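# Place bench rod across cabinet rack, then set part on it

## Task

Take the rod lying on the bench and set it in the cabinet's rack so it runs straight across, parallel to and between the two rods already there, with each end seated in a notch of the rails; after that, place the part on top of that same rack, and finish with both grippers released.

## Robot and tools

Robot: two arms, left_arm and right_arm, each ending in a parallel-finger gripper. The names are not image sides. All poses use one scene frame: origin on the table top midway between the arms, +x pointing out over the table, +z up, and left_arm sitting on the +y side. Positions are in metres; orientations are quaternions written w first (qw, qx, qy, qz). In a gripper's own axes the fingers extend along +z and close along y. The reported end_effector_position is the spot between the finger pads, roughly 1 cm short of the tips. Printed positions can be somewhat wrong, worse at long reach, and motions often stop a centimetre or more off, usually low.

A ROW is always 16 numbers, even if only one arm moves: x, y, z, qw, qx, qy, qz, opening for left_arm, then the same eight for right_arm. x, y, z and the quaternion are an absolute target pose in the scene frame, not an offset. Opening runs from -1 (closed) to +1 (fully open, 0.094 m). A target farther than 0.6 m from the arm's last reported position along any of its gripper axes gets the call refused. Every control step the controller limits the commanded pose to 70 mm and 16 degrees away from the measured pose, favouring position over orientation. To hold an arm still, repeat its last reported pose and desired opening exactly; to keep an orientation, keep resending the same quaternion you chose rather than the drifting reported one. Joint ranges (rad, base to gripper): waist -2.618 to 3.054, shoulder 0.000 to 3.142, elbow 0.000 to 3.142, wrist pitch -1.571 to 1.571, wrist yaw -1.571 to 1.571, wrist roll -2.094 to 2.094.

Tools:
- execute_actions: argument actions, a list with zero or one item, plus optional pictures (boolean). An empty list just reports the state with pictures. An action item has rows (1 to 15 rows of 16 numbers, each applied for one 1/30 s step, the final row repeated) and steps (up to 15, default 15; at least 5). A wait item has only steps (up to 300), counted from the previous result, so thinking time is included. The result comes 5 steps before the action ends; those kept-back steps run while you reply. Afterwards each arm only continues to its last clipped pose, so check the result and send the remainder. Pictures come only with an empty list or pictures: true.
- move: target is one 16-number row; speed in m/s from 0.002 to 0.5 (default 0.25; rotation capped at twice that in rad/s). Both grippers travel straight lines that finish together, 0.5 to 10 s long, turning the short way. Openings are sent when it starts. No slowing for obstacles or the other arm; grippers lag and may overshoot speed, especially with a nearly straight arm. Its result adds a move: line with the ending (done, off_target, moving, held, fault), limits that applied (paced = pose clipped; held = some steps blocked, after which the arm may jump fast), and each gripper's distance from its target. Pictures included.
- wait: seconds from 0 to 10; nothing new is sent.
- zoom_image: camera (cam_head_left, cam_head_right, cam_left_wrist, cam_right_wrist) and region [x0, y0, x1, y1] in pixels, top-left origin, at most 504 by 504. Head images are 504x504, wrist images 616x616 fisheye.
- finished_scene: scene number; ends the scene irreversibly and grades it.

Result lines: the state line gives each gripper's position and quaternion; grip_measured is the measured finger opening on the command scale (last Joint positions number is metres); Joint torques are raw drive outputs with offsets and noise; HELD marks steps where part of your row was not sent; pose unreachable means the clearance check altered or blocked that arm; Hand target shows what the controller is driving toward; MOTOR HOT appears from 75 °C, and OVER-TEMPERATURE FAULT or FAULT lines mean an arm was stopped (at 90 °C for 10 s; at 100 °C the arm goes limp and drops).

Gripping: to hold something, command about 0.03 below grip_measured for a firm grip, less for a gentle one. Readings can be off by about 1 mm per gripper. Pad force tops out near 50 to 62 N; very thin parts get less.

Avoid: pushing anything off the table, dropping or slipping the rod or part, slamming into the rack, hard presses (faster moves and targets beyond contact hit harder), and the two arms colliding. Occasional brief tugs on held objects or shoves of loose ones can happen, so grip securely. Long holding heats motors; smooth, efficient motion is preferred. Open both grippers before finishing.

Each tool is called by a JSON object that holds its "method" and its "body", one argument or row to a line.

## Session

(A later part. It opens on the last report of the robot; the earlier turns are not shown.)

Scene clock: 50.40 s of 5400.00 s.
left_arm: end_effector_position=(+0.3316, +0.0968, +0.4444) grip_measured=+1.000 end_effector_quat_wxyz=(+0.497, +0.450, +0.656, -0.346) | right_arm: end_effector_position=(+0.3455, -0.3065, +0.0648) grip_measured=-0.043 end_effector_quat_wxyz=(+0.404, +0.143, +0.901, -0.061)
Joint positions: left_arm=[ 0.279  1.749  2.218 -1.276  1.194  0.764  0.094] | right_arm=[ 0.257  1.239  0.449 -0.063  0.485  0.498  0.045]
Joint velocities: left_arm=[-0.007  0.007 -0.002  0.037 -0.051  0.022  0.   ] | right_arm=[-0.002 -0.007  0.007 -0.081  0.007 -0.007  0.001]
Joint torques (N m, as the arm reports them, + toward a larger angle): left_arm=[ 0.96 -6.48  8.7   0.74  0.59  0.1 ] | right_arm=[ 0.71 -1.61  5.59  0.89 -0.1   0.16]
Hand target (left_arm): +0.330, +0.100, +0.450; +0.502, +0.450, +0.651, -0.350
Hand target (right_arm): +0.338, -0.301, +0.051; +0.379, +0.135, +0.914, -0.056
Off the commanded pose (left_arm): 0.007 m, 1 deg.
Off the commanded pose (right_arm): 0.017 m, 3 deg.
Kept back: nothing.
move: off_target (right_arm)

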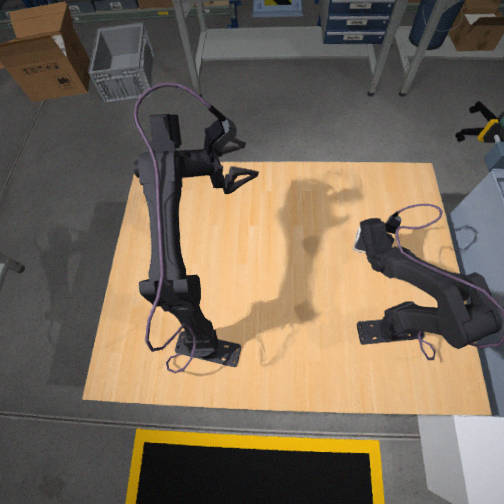

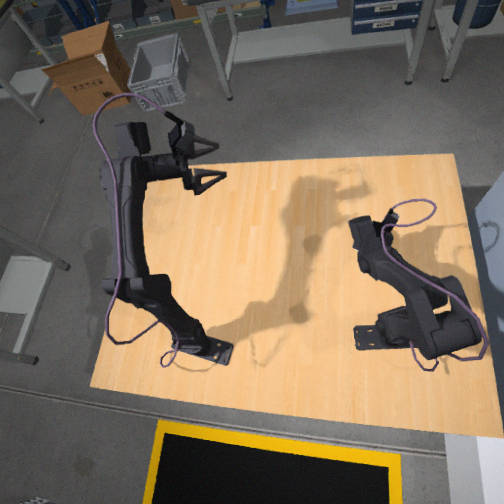

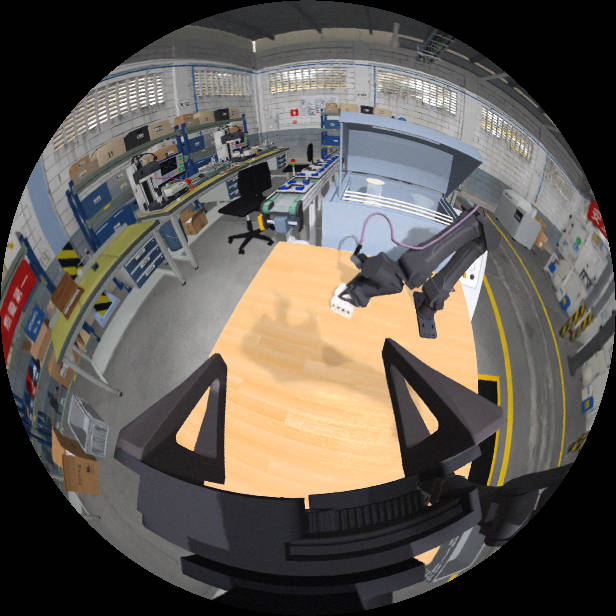

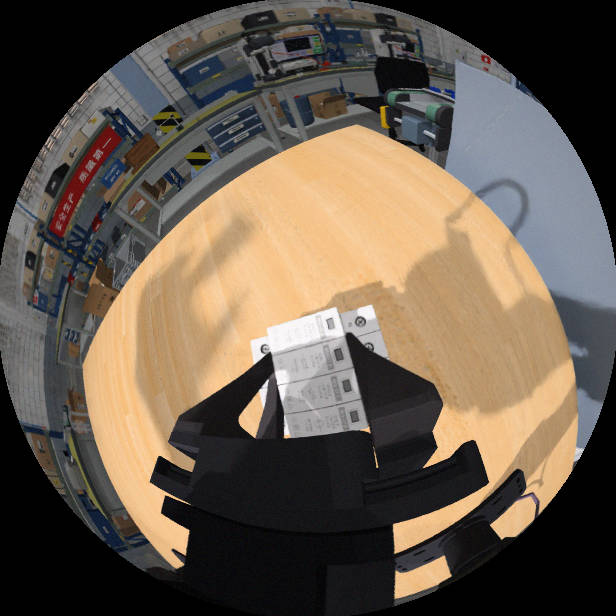

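{"method": "move", "body": {
  "target": [0.33,0.1,0.45,0.5,0.45,0.65,-0.35,1,0.30,-0.46,0.38,0.42,0.3,0.84,-0.15,-0.1],
  "speed": 0.25
}}

{"method": "move", "body": {
  "target": [0.33,-0.15,0.45,0.5,0.45,0.65,-0.35,1,0.08,-0.78,0.37,0.33,0.625,0.625,-0.33,-0.1],
  "speed": 0.25
}}

{"method": "move", "body": {
  "target": [0.33,-0.15,0.45,0.5,0.45,0.65,-0.35,1,0.08,-0.83,0.31,0.33,0.625,0.625,-0.33,-0.1],
  "speed": 0.05
}}

Scene clock: 52.87 s of 5400.00 s.
left_arm: end_effector_position=(+0.3315, +0.0968, +0.4445) grip_measured=+1.000 end_effector_quat_wxyz=(+0.497, +0.450, +0.656, -0.346) | right_arm: end_effector_position=(+0.2867, -0.4515, +0.3524) grip_measured=-0.042 end_effector_quat_wxyz=(+0.376, +0.297, +0.866, -0.145)
Joint positions: left_arm=[ 0.279  1.749  2.218 -1.276  1.194  0.764  0.094] | right_arm=[-0.312  1.149  1.617 -1.274  0.36   0.313  0.045]
Joint velocities: left_arm=[ 0.007  0.002 -0.022 -0.022 -0.022  0.037  0.   ] | right_arm=[ 0.012  0.012 -0.017 -0.022 -0.022  0.022 -0.001]
Joint torques (N m, as the arm reports them, + toward a larger angle): left_arm=[ 1.02 -6.47  8.7   0.73  0.59  0.09] | right_arm=[-0.72 -2.44  9.03  1.53  0.28 -0.12]
Hand target (left_arm): +0.330, +0.100, +0.450; +0.502, +0.450, +0.651, -0.350
Hand target (right_arm): +0.291, -0.457, +0.379; +0.420, +0.302, +0.843, -0.151
Off the commanded pose (left_arm): 0.007 m, 1 deg.
Off the commanded pose (right_arm): 0.032 m, 6 deg.
Kept back: nothing.
move: off_target (right_arm)

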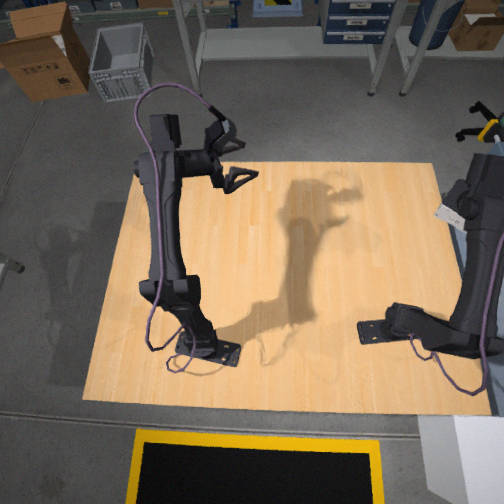

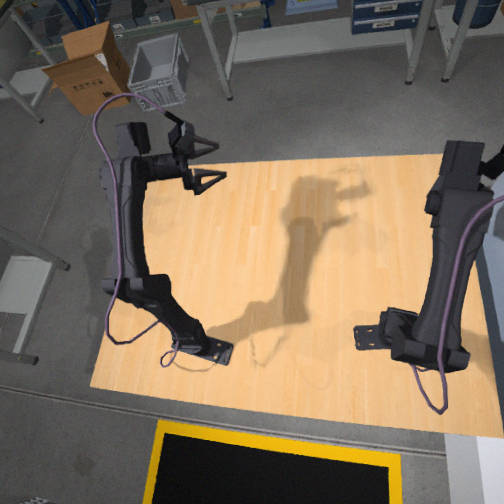

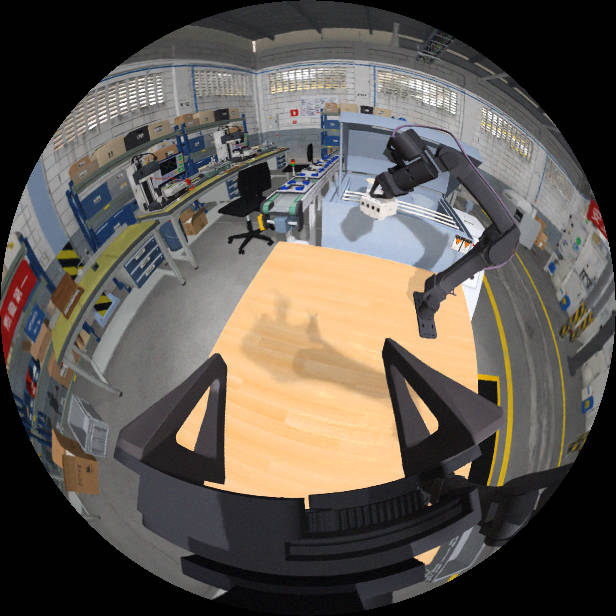

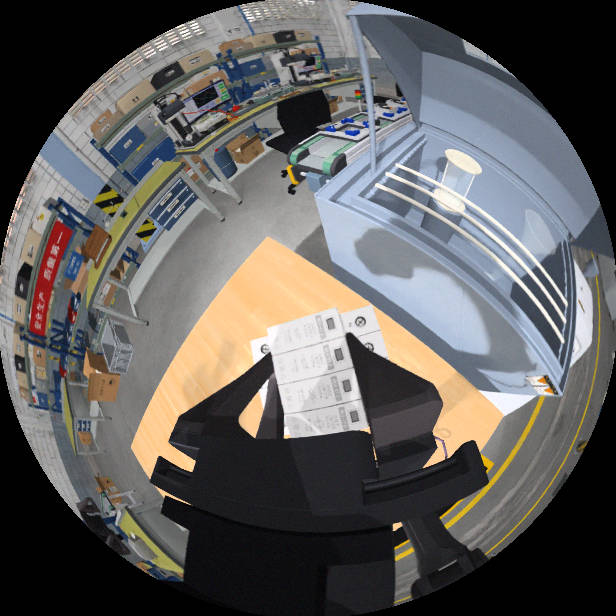

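Scene clock: 55.37 s of 5400.00 s.
left_arm: end_effector_position=(+0.3353, -0.1460, +0.4410) grip_measured=+1.000 end_effector_quat_wxyz=(+0.492, +0.453, +0.657, -0.350) | right_arm: end_effector_position=(+0.0816, -0.7576, +0.3239) grip_measured=-0.040 end_effector_quat_wxyz=(+0.275, +0.641, +0.660, -0.279)
Joint positions: left_arm=[-0.417  1.889  2.253 -0.698  0.593  0.177  0.094] | right_arm=[-1.537  1.569  1.798 -0.999  0.098  0.074  0.045]
Joint velocities: left_arm=[ 0.002 -0.012 -0.002 -0.051 -0.022 -0.022  0.   ] | right_arm=[-0.027  0.002 -0.012  0.007  0.007 -0.037 -0.   ]
Joint torques (N m, as the arm reports them, + toward a larger angle): left_arm=[-0.29 -8.96  9.84  1.38  0.1  -0.1 ] | right_arm=[-0.57 -9.84 10.07  1.92  0.18  0.12]
Hand target (left_arm): +0.334, -0.148, +0.451; +0.500, +0.450, +0.651, -0.352
Hand target (right_arm): +0.078, -0.768, +0.371; +0.329, +0.626, +0.626, -0.329
Off the commanded pose (left_arm): 0.011 m, 1 deg.
Off the commanded pose (right_arm): 0.051 m, 10 deg.
Kept back: nothing.
move: off_target (left_arm, right_arm)

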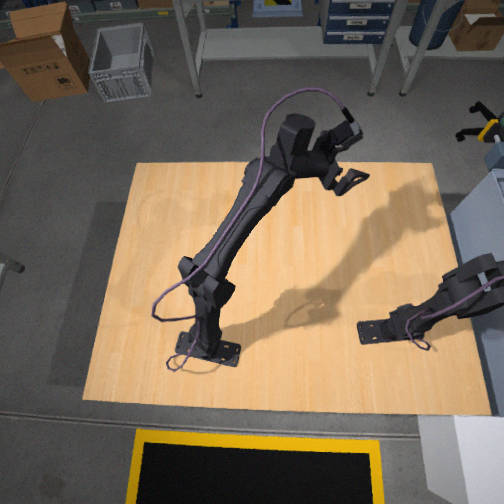

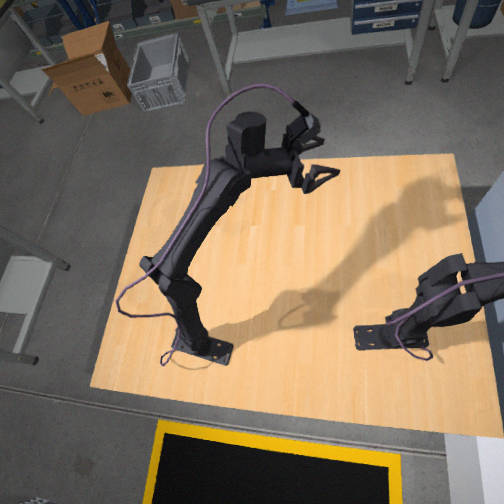

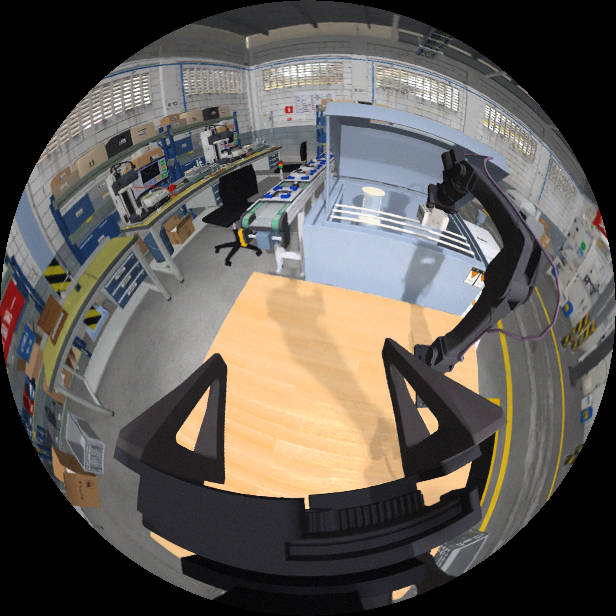

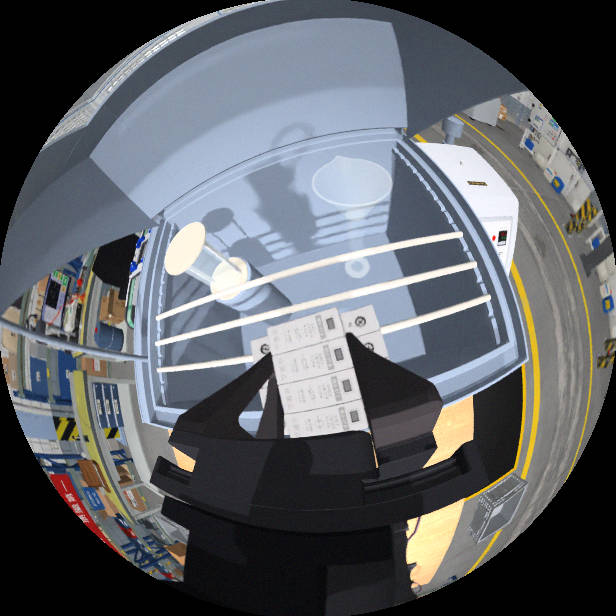

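Scene clock: 57.57 s of 5400.00 s.
left_arm: end_effector_position=(+0.3354, -0.1472, +0.4405) grip_measured=+1.000 end_effector_quat_wxyz=(+0.493, +0.451, +0.659, -0.346) | right_arm: end_effector_position=(+0.0819, -0.8134, +0.2737) grip_measured=-0.040 end_effector_quat_wxyz=(+0.282, +0.643, +0.651, -0.288)
Joint positions: left_arm=[-0.423  1.889  2.253 -0.698  0.578  0.177  0.094] | right_arm=[-1.553  1.689  1.693 -0.75   0.098  0.074  0.045]
Joint velocities: left_arm=[ 0.012 -0.002 -0.022  0.022  0.022 -0.037  0.   ] | right_arm=[ 0.002 -0.017 -0.012  0.007  0.007  0.095  0.   ]
Joint torques (N m, as the arm reports them, + toward a larger angle): left_arm=[-0.73 -9.98  8.04  1.46  0.11 -0.08] | right_arm=[ -0.89 -11.44   8.22   2.02   0.02  -0.09]
Hand target (left_arm): +0.330, -0.150, +0.450; +0.501, +0.451, +0.651, -0.350
Hand target (right_arm): +0.078, -0.827, +0.311; +0.329, +0.626, +0.626, -0.330
Off the commanded pose (left_arm): 0.011 m, 1 deg.
Off the commanded pose (right_arm): 0.040 m, 8 deg.
Kept back: nothing.
move: off_target (left_arm, right_arm)

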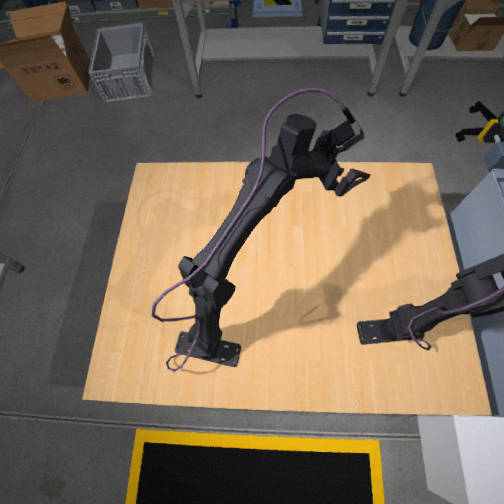

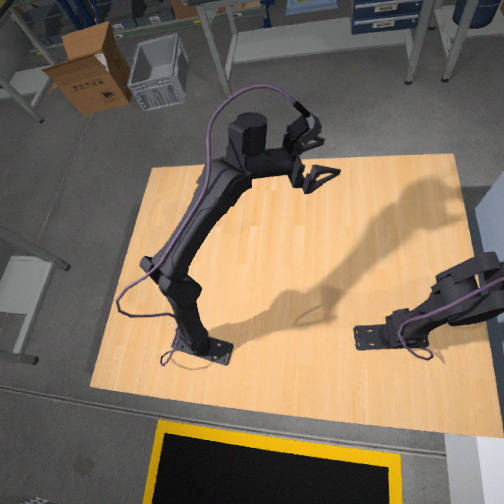

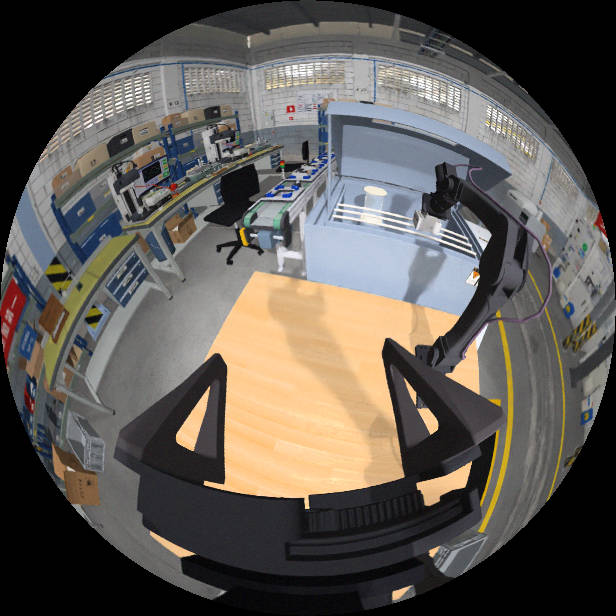

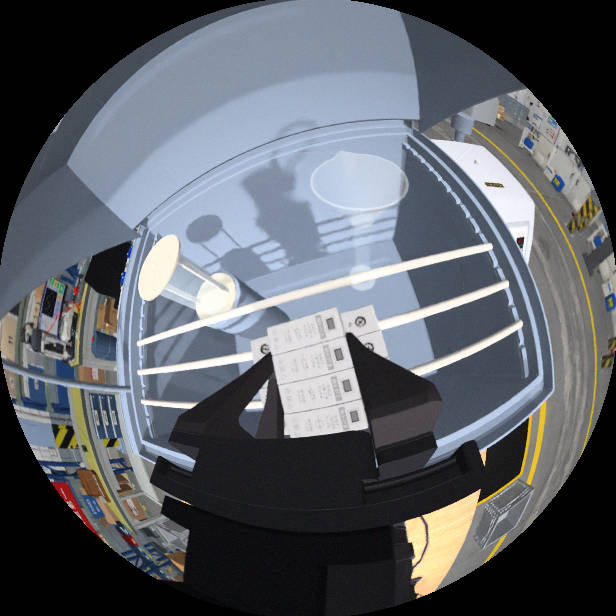

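Good alignment; lower gently.

{"method": "execute_actions", "body": {
  "actions": [
    {"rows":[[0.33,-0.15,0.45,0.5,0.45,0.65,-0.35,1,0.08,-0.83,0.308,0.33,0.625,0.625,-0.33,-0.1],[0.33,-0.15,0.45,0.5,0.45,0.65,-0.35,1,0.08,-0.83,0.306,0.33,0.625,0.625,-0.33,-0.1],[0.33,-0.15,0.45,0.5,0.45,0.65,-0.35,1,0.08,-0.83,0.304,0.33,0.625,0.625,-0.33,-0.1],[0.33,-0.15,0.45,0.5,0.45,0.65,-0.35,1,0.08,-0.83,0.302,0.33,0.625,0.625,-0.33,-0.1],[0.33,-0.15,0.45,0.5,0.45,0.65,-0.35,1,0.08,-0.83,0.30,0.33,0.625,0.625,-0.33,-0.1],[0.33,-0.15,0.45,0.5,0.45,0.65,-0.35,1,0.08,-0.83,0.298,0.33,0.625,0.625,-0.33,-0.1],[0.33,-0.15,0.45,0.5,0.45,0.65,-0.35,1,0.08,-0.83,0.296,0.33,0.625,0.625,-0.33,-0.1],[0.33,-0.15,0.45,0.5,0.45,0.65,-0.35,1,0.08,-0.83,0.294,0.33,0.625,0.625,-0.33,-0.1],[0.33,-0.15,0.45,0.5,0.45,0.65,-0.35,1,0.08,-0.83,0.292,0.33,0.625,0.625,-0.33,-0.1],[0.33,-0.15,0.45,0.5,0.45,0.65,-0.35,1,0.08,-0.83,0.29,0.33,0.625,0.625,-0.33,-0.1],[0.33,-0.15,0.45,0.5,0.45,0.65,-0.35,1,0.08,-0.83,0.288,0.33,0.625,0.625,-0.33,-0.1],[0.33,-0.15,0.45,0.5,0.45,0.65,-0.35,1,0.08,-0.83,0.286,0.33,0.625,0.625,-0.33,-0.1],[0.33,-0.15,0.45,0.5,0.45,0.65,-0.35,1,0.08,-0.83,0.284,0.33,0.625,0.625,-0.33,-0.1],[0.33,-0.15,0.45,0.5,0.45,0.65,-0.35,1,0.08,-0.83,0.282,0.33,0.625,0.625,-0.33,-0.1],[0.33,-0.15,0.45,0.5,0.45,0.65,-0.35,1,0.08,-0.83,0.28,0.33,0.625,0.625,-0.33,-0.1]],"steps":15}
  ]
}}

{"method": "wait", "body": {
  "seconds": 0.4
}}

{"method": "zoom_image", "body": {
  "camera": "cam_left_wrist",
  "region": [380,180,490,270]
}}

Scene clock: 58.70 s of 5400.00 s.
left_arm: end_effector_position=(+0.3354, -0.1472, +0.4405) grip_measured=+1.000 end_effector_quat_wxyz=(+0.493, +0.451, +0.659, -0.346) | right_arm: end_effector_position=(+0.0820, -0.8158, +0.2575) grip_measured=-0.040 end_effector_quat_wxyz=(+0.282, +0.644, +0.650, -0.288)
Joint positions: left_arm=[-0.423  1.889  2.253 -0.698  0.578  0.177  0.094] | right_arm=[-1.553  1.685  1.622 -0.683  0.098  0.075  0.045]
Joint velocities: left_arm=[ 0.007 -0.002  0.007  0.022  0.022  0.022  0.   ] | right_arm=[-0.002 -0.032 -0.183  0.256 -0.051  0.007  0.   ]
Joint torques (N m, as the arm reports them, + toward a larger angle): left_arm=[ -0.69 -10.04   7.96   1.46   0.1   -0.09] | right_arm=[ -0.65 -12.37   7.09   1.66   0.08  -0.05]
Steps of this call (steps 1 to 24: nothing new was sent; steps 25 to 34: the first 10 steps of this action). Readings (end_effector_position):
25: left_arm (+0.3354, -0.1472, +0.4405) | right_arm (+0.0820, -0.8137, +0.2734)
26: left_arm (+0.3354, -0.1472, +0.4405) | right_arm (+0.0820, -0.8140, +0.2727)
28: left_arm (+0.3354, -0.1472, +0.4405) | right_arm (+0.0821, -0.8148, +0.2695)
32: left_arm (+0.3354, -0.1472, +0.4405) | right_arm (+0.0819, -0.8140, +0.2564)
34: the state above

Scene clock: 59.27 s of 5400.00 s.
left_arm: end_effector_position=(+0.3354, -0.1472, +0.4405) grip_measured=+1.000 end_effector_quat_wxyz=(+0.493, +0.451, +0.659, -0.346) | right_arm: end_effector_position=(+0.0828, -0.8213, +0.2551) grip_measured=-0.040 end_effector_quat_wxyz=(+0.297, +0.639, +0.643, -0.299)
Joint positions: left_arm=[-0.423  1.889  2.253 -0.698  0.578  0.177  0.094] | right_arm=[-1.553  1.675  1.572 -0.602  0.098  0.077  0.045]
Joint velocities: left_arm=[-0.017 -0.002  0.002 -0.022 -0.022  0.007  0.   ] | right_arm=[ 0.012 -0.002  0.002 -0.022  0.037 -0.022  0.001]
Joint torques (N m, as the arm reports them, + toward a larger angle): left_arm=[ -0.67 -10.06   7.97   1.48   0.09  -0.11] | right_arm=[ -0.72 -11.77   6.56   1.81  -0.01  -0.08]
Hand target (left_arm): +0.330, -0.150, +0.450; +0.501, +0.451, +0.651, -0.350
Hand target (right_arm): +0.080, -0.828, +0.280; +0.328, +0.626, +0.626, -0.329
Off the commanded pose (left_arm): 0.011 m, 1 deg.
Off the commanded pose (right_arm): 0.027 m, 6 deg.
Kept back: nothing.
Steps of this call (steps 1 to 5: the last 5 steps of your previous action; steps 6 to 17: nothing new was sent). Readings (end_effector_position):
1: left_arm (+0.3354, -0.1472, +0.4405) | right_arm (+0.0821, -0.8166, +0.2563)
2: left_arm (+0.3354, -0.1472, +0.4405) | right_arm (+0.0824, -0.8178, +0.2556)
4: left_arm (+0.3354, -0.1472, +0.4405) | right_arm (+0.0825, -0.8201, +0.2551)
8: left_arm (+0.3354, -0.1472, +0.4405) | right_arm (+0.0828, -0.8214, +0.2552)
17: the state above

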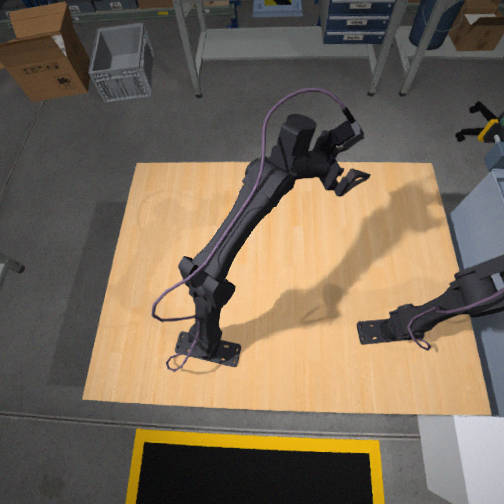

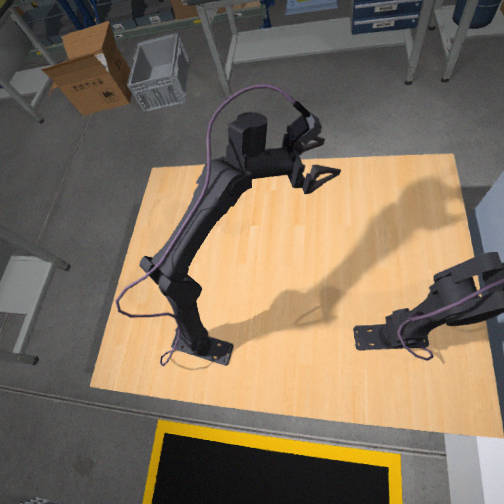

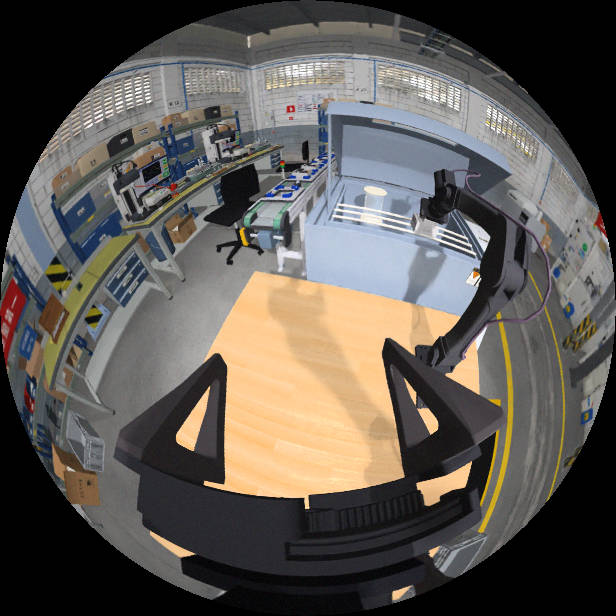

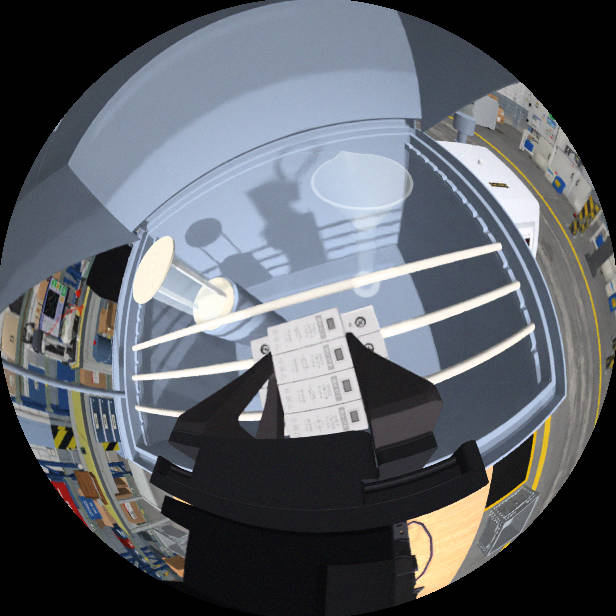

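Region (380, 180, 490, 270) of cam_left_wrist's 616x616 image, scaled by 4.582, with more detail than that image has; it fills the top 412 rows of this view, and the rest is white.

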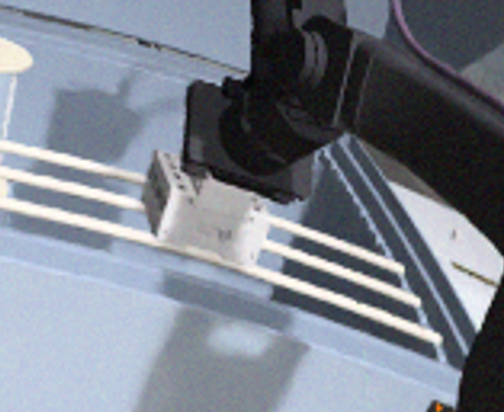

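Slid too far; lift slightly and pull back ~12 mm.

{"method": "execute_actions", "body": {
  "actions": [
    {"rows":[[0.33,-0.15,0.45,0.5,0.45,0.65,-0.35,1,0.08,-0.828,0.285,0.325,0.628,0.628,-0.325,-0.1],[0.33,-0.15,0.45,0.5,0.45,0.65,-0.35,1,0.08,-0.826,0.29,0.325,0.628,0.628,-0.325,-0.1],[0.33,-0.15,0.45,0.5,0.45,0.65,-0.35,1,0.08,-0.824,0.295,0.325,0.628,0.628,-0.325,-0.1],[0.33,-0.15,0.45,0.5,0.45,0.65,-0.35,1,0.08,-0.822,0.30,0.325,0.628,0.628,-0.325,-0.1],[0.33,-0.15,0.45,0.5,0.45,0.65,-0.35,1,0.08,-0.82,0.303,0.325,0.628,0.628,-0.325,-0.1],[0.33,-0.15,0.45,0.5,0.45,0.65,-0.35,1,0.08,-0.818,0.303,0.325,0.628,0.628,-0.325,-0.1]],"steps":15}
  ]
}}

{"method": "execute_actions", "body": {
  "actions": [
    {"steps":15}
  ]
}}

Scene clock: 59.87 s of 5400.00 s.
left_arm: end_effector_position=(+0.3354, -0.1472, +0.4405) grip_measured=+1.000 end_effector_quat_wxyz=(+0.493, +0.451, +0.659, -0.346) | right_arm: end_effector_position=(+0.0822, -0.8159, +0.2561) grip_measured=-0.040 end_effector_quat_wxyz=(+0.287, +0.643, +0.648, -0.291)
Joint positions: left_arm=[-0.423  1.889  2.253 -0.698  0.578  0.177  0.094] | right_arm=[-1.553  1.675  1.596 -0.655  0.097  0.077  0.045]
Joint velocities: left_arm=[-0.002 -0.007 -0.012 -0.11  -0.022 -0.022  0.   ] | right_arm=[ 0.012 -0.012  0.017 -0.037  0.051 -0.022  0.   ]
Joint torques (N m, as the arm reports them, + toward a larger angle): left_arm=[ -0.71 -10.01   7.95   1.47   0.1   -0.09] | right_arm=[ -0.28 -13.76  10.03   1.42   0.06  -0.04]
Steps of this call (steps 1 to 8: nothing new was sent; steps 9 to 18: the first 10 steps of this action). Readings (end_effector_position):
9: left_arm (+0.3354, -0.1472, +0.4405) | right_arm (+0.0828, -0.8213, +0.2551)
10: left_arm (+0.3354, -0.1472, +0.4405) | right_arm (+0.0827, -0.8213, +0.2555)
12: left_arm (+0.3354, -0.1472, +0.4405) | right_arm (+0.0828, -0.8202, +0.2569)
16: left_arm (+0.3354, -0.1472, +0.4405) | right_arm (+0.0822, -0.8162, +0.2560)
18: the state above

Scene clock: 60.37 s of 5400.00 s.
left_arm: end_effector_position=(+0.3354, -0.1472, +0.4405) grip_measured=+1.000 end_effector_quat_wxyz=(+0.493, +0.451, +0.659, -0.346) | right_arm: end_effector_position=(+0.0822, -0.8156, +0.2560) grip_measured=-0.040 end_effector_quat_wxyz=(+0.287, +0.643, +0.648, -0.290)
Joint positions: left_arm=[-0.423  1.889  2.253 -0.698  0.578  0.177  0.094] | right_arm=[-1.553  1.675  1.597 -0.657  0.097  0.077  0.045]
Joint velocities: left_arm=[ 0.012 -0.012  0.007  0.007 -0.051 -0.022  0.   ] | right_arm=[ 0.002  0.007  0.007  0.095 -0.037  0.037 -0.   ]
Joint torques (N m, as the arm reports them, + toward a larger angle): left_arm=[ -0.66 -10.02   7.96   1.46   0.09  -0.1 ] | right_arm=[ -0.45 -13.88  10.29   1.35   0.08  -0.07]
Hand target (left_arm): +0.330, -0.150, +0.450; +0.501, +0.451, +0.651, -0.350
Hand target (right_arm): +0.080, -0.815, +0.302; +0.325, +0.628, +0.628, -0.325
Off the commanded pose (left_arm): 0.011 m, 1 deg.
Off the commanded pose (right_arm): 0.047 m, 7 deg.
Kept back: nothing.
Steps of this call (steps 1 to 5: the last 5 steps of your previous action; steps 6 to 15: nothing new was sent). Readings (end_effector_position):
1: left_arm (+0.3354, -0.1472, +0.4405) | right_arm (+0.0822, -0.8158, +0.2561)
2: left_arm (+0.3354, -0.1472, +0.4405) | right_arm (+0.0822, -0.8157, +0.2560)
4: left_arm (+0.3354, -0.1472, +0.4405) | right_arm (+0.0822, -0.8157, +0.2560)
8: left_arm (+0.3354, -0.1472, +0.4405) | right_arm (+0.0822, -0.8156, +0.2560)
15: the state above

{"method": "execute_actions", "body": {
  "actions": [
    {"rows":[[0.33,-0.15,0.45,0.5,0.45,0.65,-0.35,1,0.08,-0.816,0.305,0.325,0.628,0.628,-0.325,-0.1],[0.33,-0.15,0.45,0.5,0.45,0.65,-0.35,1,0.08,-0.814,0.307,0.325,0.628,0.628,-0.325,-0.1],[0.33,-0.15,0.45,0.5,0.45,0.65,-0.35,1,0.08,-0.812,0.309,0.325,0.628,0.628,-0.325,-0.1]],"steps":15}
  ]
}}

{"method": "wait", "body": {
  "seconds": 0.3
}}

{"method": "zoom_image", "body": {
  "camera": "cam_left_wrist",
  "region": [380,180,490,270]
}}

Scene clock: 61.03 s of 5400.00 s.
left_arm: end_effector_position=(+0.3354, -0.1472, +0.4405) grip_measured=+1.000 end_effector_quat_wxyz=(+0.493, +0.451, +0.659, -0.346) | right_arm: end_effector_position=(+0.0808, -0.8052, +0.2550) grip_measured=-0.040 end_effector_quat_wxyz=(+0.275, +0.647, +0.653, -0.281)
Joint positions: left_arm=[-0.423  1.889  2.253 -0.698  0.578  0.177  0.094] | right_arm=[-1.553  1.658  1.597 -0.706  0.097  0.077  0.045]
Joint velocities: left_arm=[-0.007  0.002 -0.012  0.007 -0.051 -0.037  0.   ] | right_arm=[-0.007 -0.017  0.002 -0.11  -0.066  0.022  0.001]
Joint torques (N m, as the arm reports them, + toward a larger angle): left_arm=[ -0.71 -10.01   7.98   1.45   0.09  -0.08] | right_arm=[ -0.15 -13.75  10.52   1.62   0.07  -0.04]
Steps of this call (steps 1 to 10: nothing new was sent; steps 11 to 20: the first 10 steps of this action). Readings (end_effector_position):
11: left_arm (+0.3354, -0.1472, +0.4405) | right_arm (+0.0821, -0.8155, +0.2559)
12: left_arm (+0.3354, -0.1472, +0.4405) | right_arm (+0.0821, -0.8153, +0.2563)
14: left_arm (+0.3354, -0.1472, +0.4405) | right_arm (+0.0818, -0.8129, +0.2564)
18: left_arm (+0.3354, -0.1472, +0.4405) | right_arm (+0.0810, -0.8064, +0.2550)
20: the state above

Scene clock: 61.50 s of 5400.00 s.
left_arm: end_effector_position=(+0.3354, -0.1472, +0.4405) grip_measured=+1.000 end_effector_quat_wxyz=(+0.493, +0.451, +0.659, -0.346) | right_arm: end_effector_position=(+0.0807, -0.8042, +0.2549) grip_measured=-0.040 end_effector_quat_wxyz=(+0.274, +0.647, +0.654, -0.281)
Joint positions: left_arm=[-0.423  1.889  2.253 -0.698  0.578  0.177  0.094] | right_arm=[-1.553  1.656  1.597 -0.71   0.097  0.077  0.045]
Joint velocities: left_arm=[-0.012 -0.002 -0.007  0.037 -0.066  0.037  0.   ] | right_arm=[-0.002  0.002  0.007 -0.007 -0.007  0.007 -0.   ]
Joint torques (N m, as the arm reports them, + toward a larger angle): left_arm=[ -0.71 -10.04   7.98   1.47   0.1   -0.09] | right_arm=[ -0.22 -13.88  10.31   1.57   0.08  -0.01]
Hand target (left_arm): +0.330, -0.150, +0.450; +0.501, +0.451, +0.651, -0.350
Hand target (right_arm): +0.080, -0.808, +0.309; +0.325, +0.628, +0.628, -0.325
Off the commanded pose (left_arm): 0.011 m, 1 deg.
Off the commanded pose (right_arm): 0.055 m, 9 deg.
Kept back: nothing.
Steps of this call (steps 1 to 5: the last 5 steps of your previous action; steps 6 to 14: nothing new was sent). Readings (end_effector_position):
1: left_arm (+0.3354, -0.1472, +0.4405) | right_arm (+0.0808, -0.8047, +0.2550)
2: left_arm (+0.3354, -0.1472, +0.4405) | right_arm (+0.0807, -0.8045, +0.2550)
4: left_arm (+0.3354, -0.1472, +0.4405) | right_arm (+0.0807, -0.8042, +0.2549)
8: left_arm (+0.3354, -0.1472, +0.4405) | right_arm (+0.0807, -0.8042, +0.2549)
14: the state above

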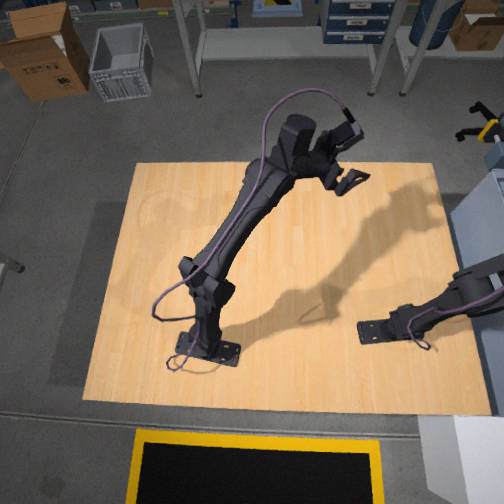

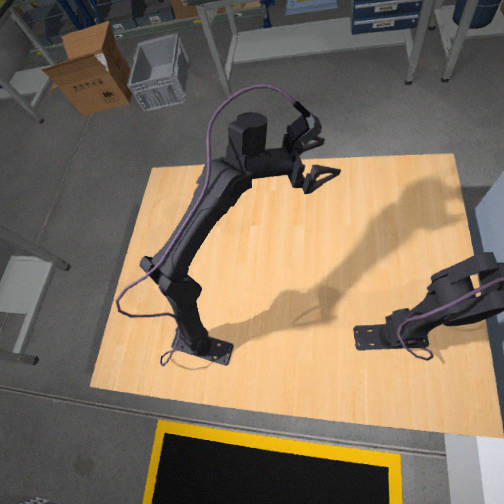

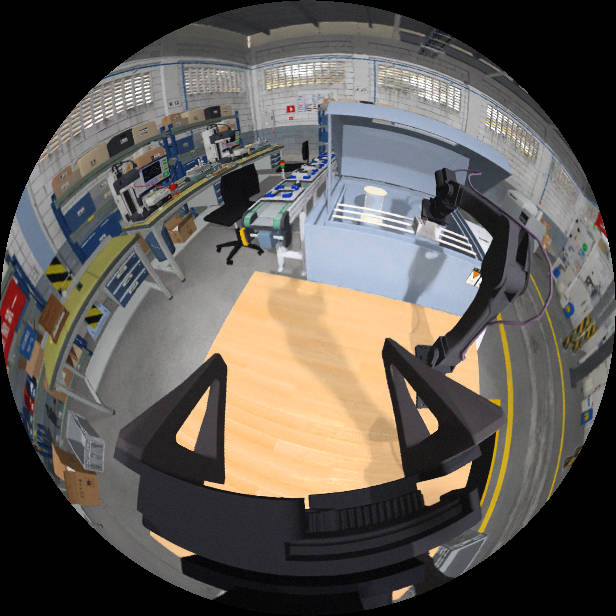

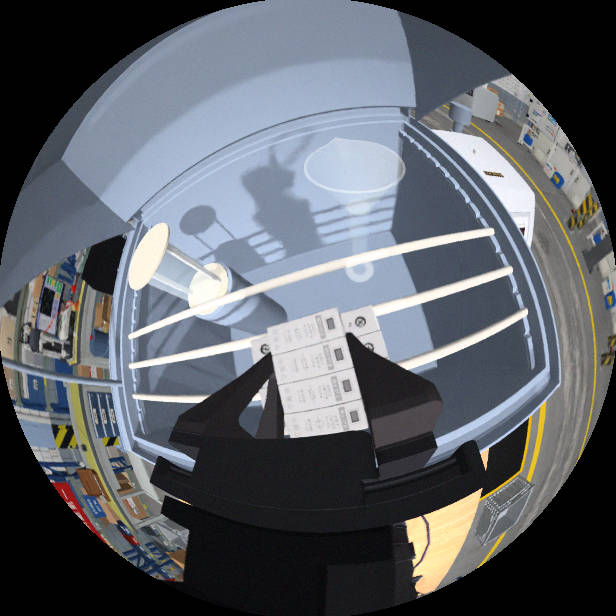

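Region (380, 180, 490, 270) of cam_left_wrist's 616x616 image, scaled by 4.582, with more detail than that image has; it fills the top 412 rows of this view, and the rest is white.

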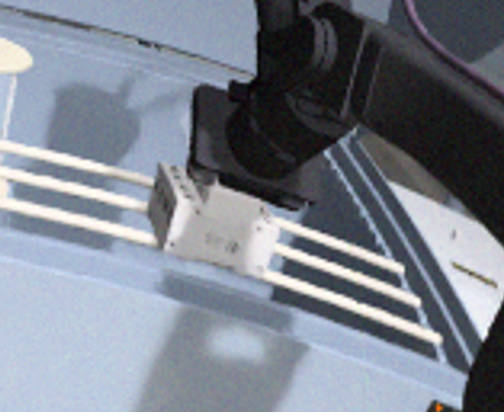

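Slightly overshot; pressing down tends to slide it forward a few mm, as wanted.

{"method": "execute_actions", "body": {
  "actions": [
    {"rows":[[0.33,-0.15,0.45,0.5,0.45,0.65,-0.35,1,0.08,-0.814,0.305,0.325,0.628,0.628,-0.325,-0.1],[0.33,-0.15,0.45,0.5,0.45,0.65,-0.35,1,0.08,-0.816,0.30,0.325,0.628,0.628,-0.325,-0.1],[0.33,-0.15,0.45,0.5,0.45,0.65,-0.35,1,0.08,-0.818,0.296,0.325,0.628,0.628,-0.325,-0.1],[0.33,-0.15,0.45,0.5,0.45,0.65,-0.35,1,0.08,-0.82,0.292,0.325,0.628,0.628,-0.325,-0.1],[0.33,-0.15,0.45,0.5,0.45,0.65,-0.35,1,0.08,-0.822,0.288,0.325,0.628,0.628,-0.325,-0.1]],"steps":15}
  ]
}}

{"method": "execute_actions", "body": {
  "actions": [
    {"steps":12}
  ]
}}

Scene clock: 62.13 s of 5400.00 s.
left_arm: end_effector_position=(+0.3354, -0.1472, +0.4405) grip_measured=+1.000 end_effector_quat_wxyz=(+0.493, +0.451, +0.659, -0.346) | right_arm: end_effector_position=(+0.0812, -0.8079, +0.2547) grip_measured=-0.040 end_effector_quat_wxyz=(+0.281, +0.645, +0.651, -0.286)
Joint positions: left_arm=[-0.423  1.889  2.253 -0.698  0.578  0.177  0.094] | right_arm=[-1.553  1.656  1.583 -0.677  0.097  0.077  0.045]
Joint velocities: left_arm=[-0.002 -0.002 -0.017 -0.007 -0.022  0.007  0.   ] | right_arm=[ 0.002 -0.007 -0.037  0.139 -0.007 -0.007  0.001]
Joint torques (N m, as the arm reports them, + toward a larger angle): left_arm=[ -0.65 -10.03   7.93   1.46   0.1   -0.09] | right_arm=[ -0.53 -11.49   7.64   1.81   0.07  -0.05]
Steps of this call (steps 1 to 9: nothing new was sent; steps 10 to 19: the first 10 steps of this action). Readings (end_effector_position):
10: left_arm (+0.3354, -0.1472, +0.4405) | right_arm (+0.0807, -0.8042, +0.2549)
11: left_arm (+0.3354, -0.1472, +0.4405) | right_arm (+0.0807, -0.8042, +0.2549)
13: left_arm (+0.3354, -0.1472, +0.4405) | right_arm (+0.0807, -0.8044, +0.2547)
17: left_arm (+0.3354, -0.1472, +0.4405) | right_arm (+0.0811, -0.8073, +0.2548)
19: the state above

Scene clock: 62.53 s of 5400.00 s.
left_arm: end_effector_position=(+0.3354, -0.1472, +0.4405) grip_measured=+1.000 end_effector_quat_wxyz=(+0.493, +0.451, +0.659, -0.346) | right_arm: end_effector_position=(+0.0813, -0.8086, +0.2548) grip_measured=-0.040 end_effector_quat_wxyz=(+0.282, +0.644, +0.650, -0.287)
Joint positions: left_arm=[-0.423  1.889  2.253 -0.698  0.578  0.177  0.094] | right_arm=[-1.553  1.656  1.581 -0.672  0.097  0.077  0.045]
Joint velocities: left_arm=[-0.002  0.002 -0.012 -0.051 -0.037 -0.007  0.   ] | right_arm=[ 0.007  0.017 -0.007 -0.007 -0.007 -0.037 -0.   ]
Joint torques (N m, as the arm reports them, + toward a larger angle): left_arm=[ -0.73 -10.     7.94   1.47   0.11  -0.1 ] | right_arm=[ -0.54 -11.61   7.47   1.87   0.05  -0.09]
Hand target (left_arm): +0.330, -0.150, +0.450; +0.501, +0.451, +0.651, -0.350
Hand target (right_arm): +0.079, -0.819, +0.288; +0.324, +0.629, +0.628, -0.325
Off the commanded pose (left_arm): 0.011 m, 1 deg.
Off the commanded pose (right_arm): 0.036 m, 7 deg.
Kept back: nothing.
Steps of this call (steps 1 to 5: the last 5 steps of your previous action; steps 6 to 12: nothing new was sent). Readings (end_effector_position):
1: left_arm (+0.3354, -0.1472, +0.4405) | right_arm (+0.0812, -0.8082, +0.2548)
2: left_arm (+0.3354, -0.1472, +0.4405) | right_arm (+0.0812, -0.8084, +0.2549)
4: left_arm (+0.3354, -0.1472, +0.4405) | right_arm (+0.0813, -0.8087, +0.2549)
8: left_arm (+0.3354, -0.1472, +0.4405) | right_arm (+0.0813, -0.8086, +0.2548)
12: the state above

{"method": "execute_actions", "body": {
  "actions": [
    {"rows":[[0.33,-0.15,0.45,0.5,0.45,0.65,-0.35,1,0.08,-0.82,0.284,0.32,0.63,0.63,-0.32,0.3]],"steps":12}
  ]
}}

{"method": "move", "body": {
  "target": [0.33,-0.15,0.45,0.5,0.45,0.65,-0.35,1,0.08,-0.78,0.35,0.32,0.63,0.63,-0.32,0.3],
  "speed": 0.15
}}

{"method": "zoom_image", "body": {
  "camera": "cam_left_wrist",
  "region": [310,170,490,270]
}}

Scene clock: 63.17 s of 5400.00 s.
left_arm: end_effector_position=(+0.3354, -0.1472, +0.4405) grip_measured=+1.000 end_effector_quat_wxyz=(+0.493, +0.451, +0.659, -0.346) | right_arm: end_effector_position=(+0.0822, -0.8162, +0.2634) grip_measured=+0.298 end_effector_quat_wxyz=(+0.299, +0.639, +0.642, -0.300)
Joint positions: left_arm=[-0.423  1.889  2.253 -0.698  0.578  0.177  0.094] | right_arm=[-1.553  1.656  1.581 -0.625  0.097  0.077  0.061]
Joint velocities: left_arm=[ 0.002 -0.012 -0.002  0.007 -0.051  0.007  0.   ] | right_arm=[ 0.012 -0.017  0.002  0.183  0.037 -0.007 -0.001]
Joint torques (N m, as the arm reports them, + toward a larger angle): left_arm=[-0.67 -9.99  7.98  1.46  0.1  -0.09] | right_arm=[ -0.49 -10.95   7.49   1.34   0.02  -0.07]
Steps of this call (steps 1 to 12: nothing new was sent; steps 13 to 19: the first 7 steps of this action). Readings (end_effector_position):
13: left_arm (+0.3354, -0.1472, +0.4405) | right_arm (+0.0813, -0.8092, +0.2554)
14: left_arm (+0.3354, -0.1472, +0.4405) | right_arm (+0.0815, -0.8108, +0.2571)
16: left_arm (+0.3354, -0.1472, +0.4405) | right_arm (+0.0819, -0.8140, +0.2608)
19: the state above

Scene clock: 64.73 s of 5400.00 s.
left_arm: end_effector_position=(+0.3354, -0.1472, +0.4405) grip_measured=+1.000 end_effector_quat_wxyz=(+0.493, +0.451, +0.659, -0.346) | right_arm: end_effector_position=(+0.0773, -0.7839, +0.3365) grip_measured=+0.298 end_effector_quat_wxyz=(+0.313, +0.634, +0.634, -0.313)
Joint positions: left_arm=[-0.423  1.889  2.253 -0.698  0.578  0.177  0.094] | right_arm=[-1.553  1.581  1.771 -0.847  0.101  0.077  0.061]
Joint velocities: left_arm=[ 0.007 -0.002 -0.007  0.007  0.022 -0.022  0.   ] | right_arm=[-0.017 -0.012 -0.007  0.007  0.037 -0.007 -0.001]
Joint torques (N m, as the arm reports them, + toward a larger angle): left_arm=[ -0.69 -10.06   7.93   1.46   0.11  -0.1 ] | right_arm=[ 0.9  -8.88  8.15  1.17  0.13  0.1 ]
Hand target (left_arm): +0.330, -0.150, +0.450; +0.501, +0.451, +0.651, -0.350
Hand target (right_arm): +0.080, -0.779, +0.349; +0.320, +0.630, +0.630, -0.320
Off your previous action's commanded pose (left_arm): 0.011 m, 1 deg at its last step (step 5 of this call).
Off your previous action's commanded pose (right_arm): 0.019 m, 3 deg at its last step (step 5 of this call).
Off the commanded pose (left_arm): 0.011 m, 1 deg.
Off the commanded pose (right_arm): 0.014 m, 1 deg.
Kept back: nothing.
move: off_target (left_arm, right_arm)

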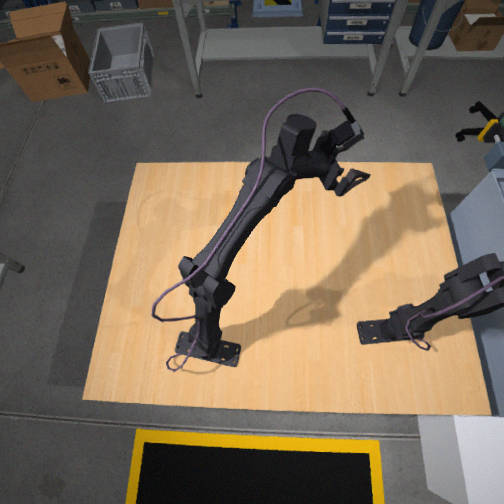

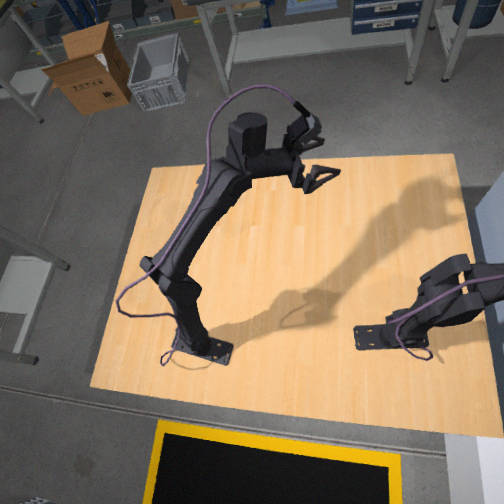

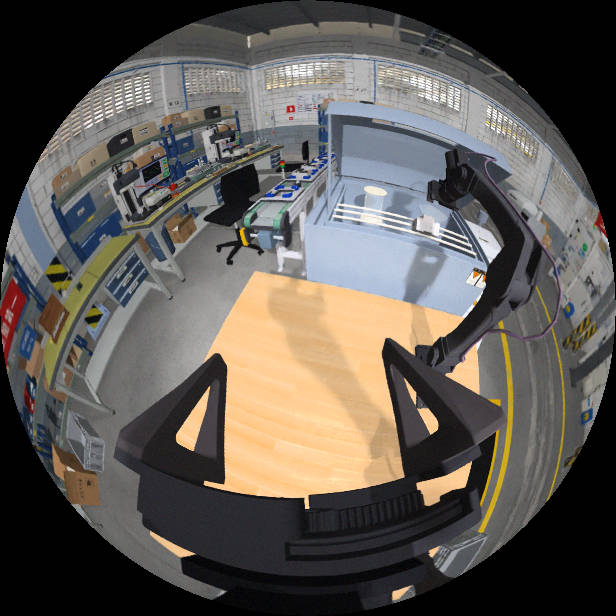

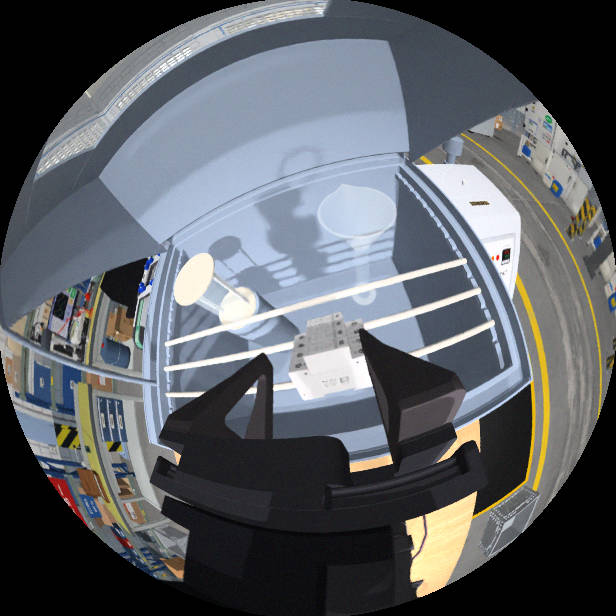

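Region (310, 170, 490, 270) of cam_left_wrist's 616x616 image, scaled by 2.800, with more detail than that image has.

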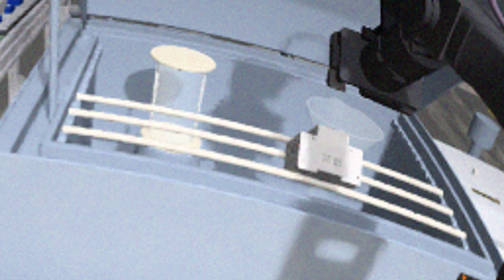

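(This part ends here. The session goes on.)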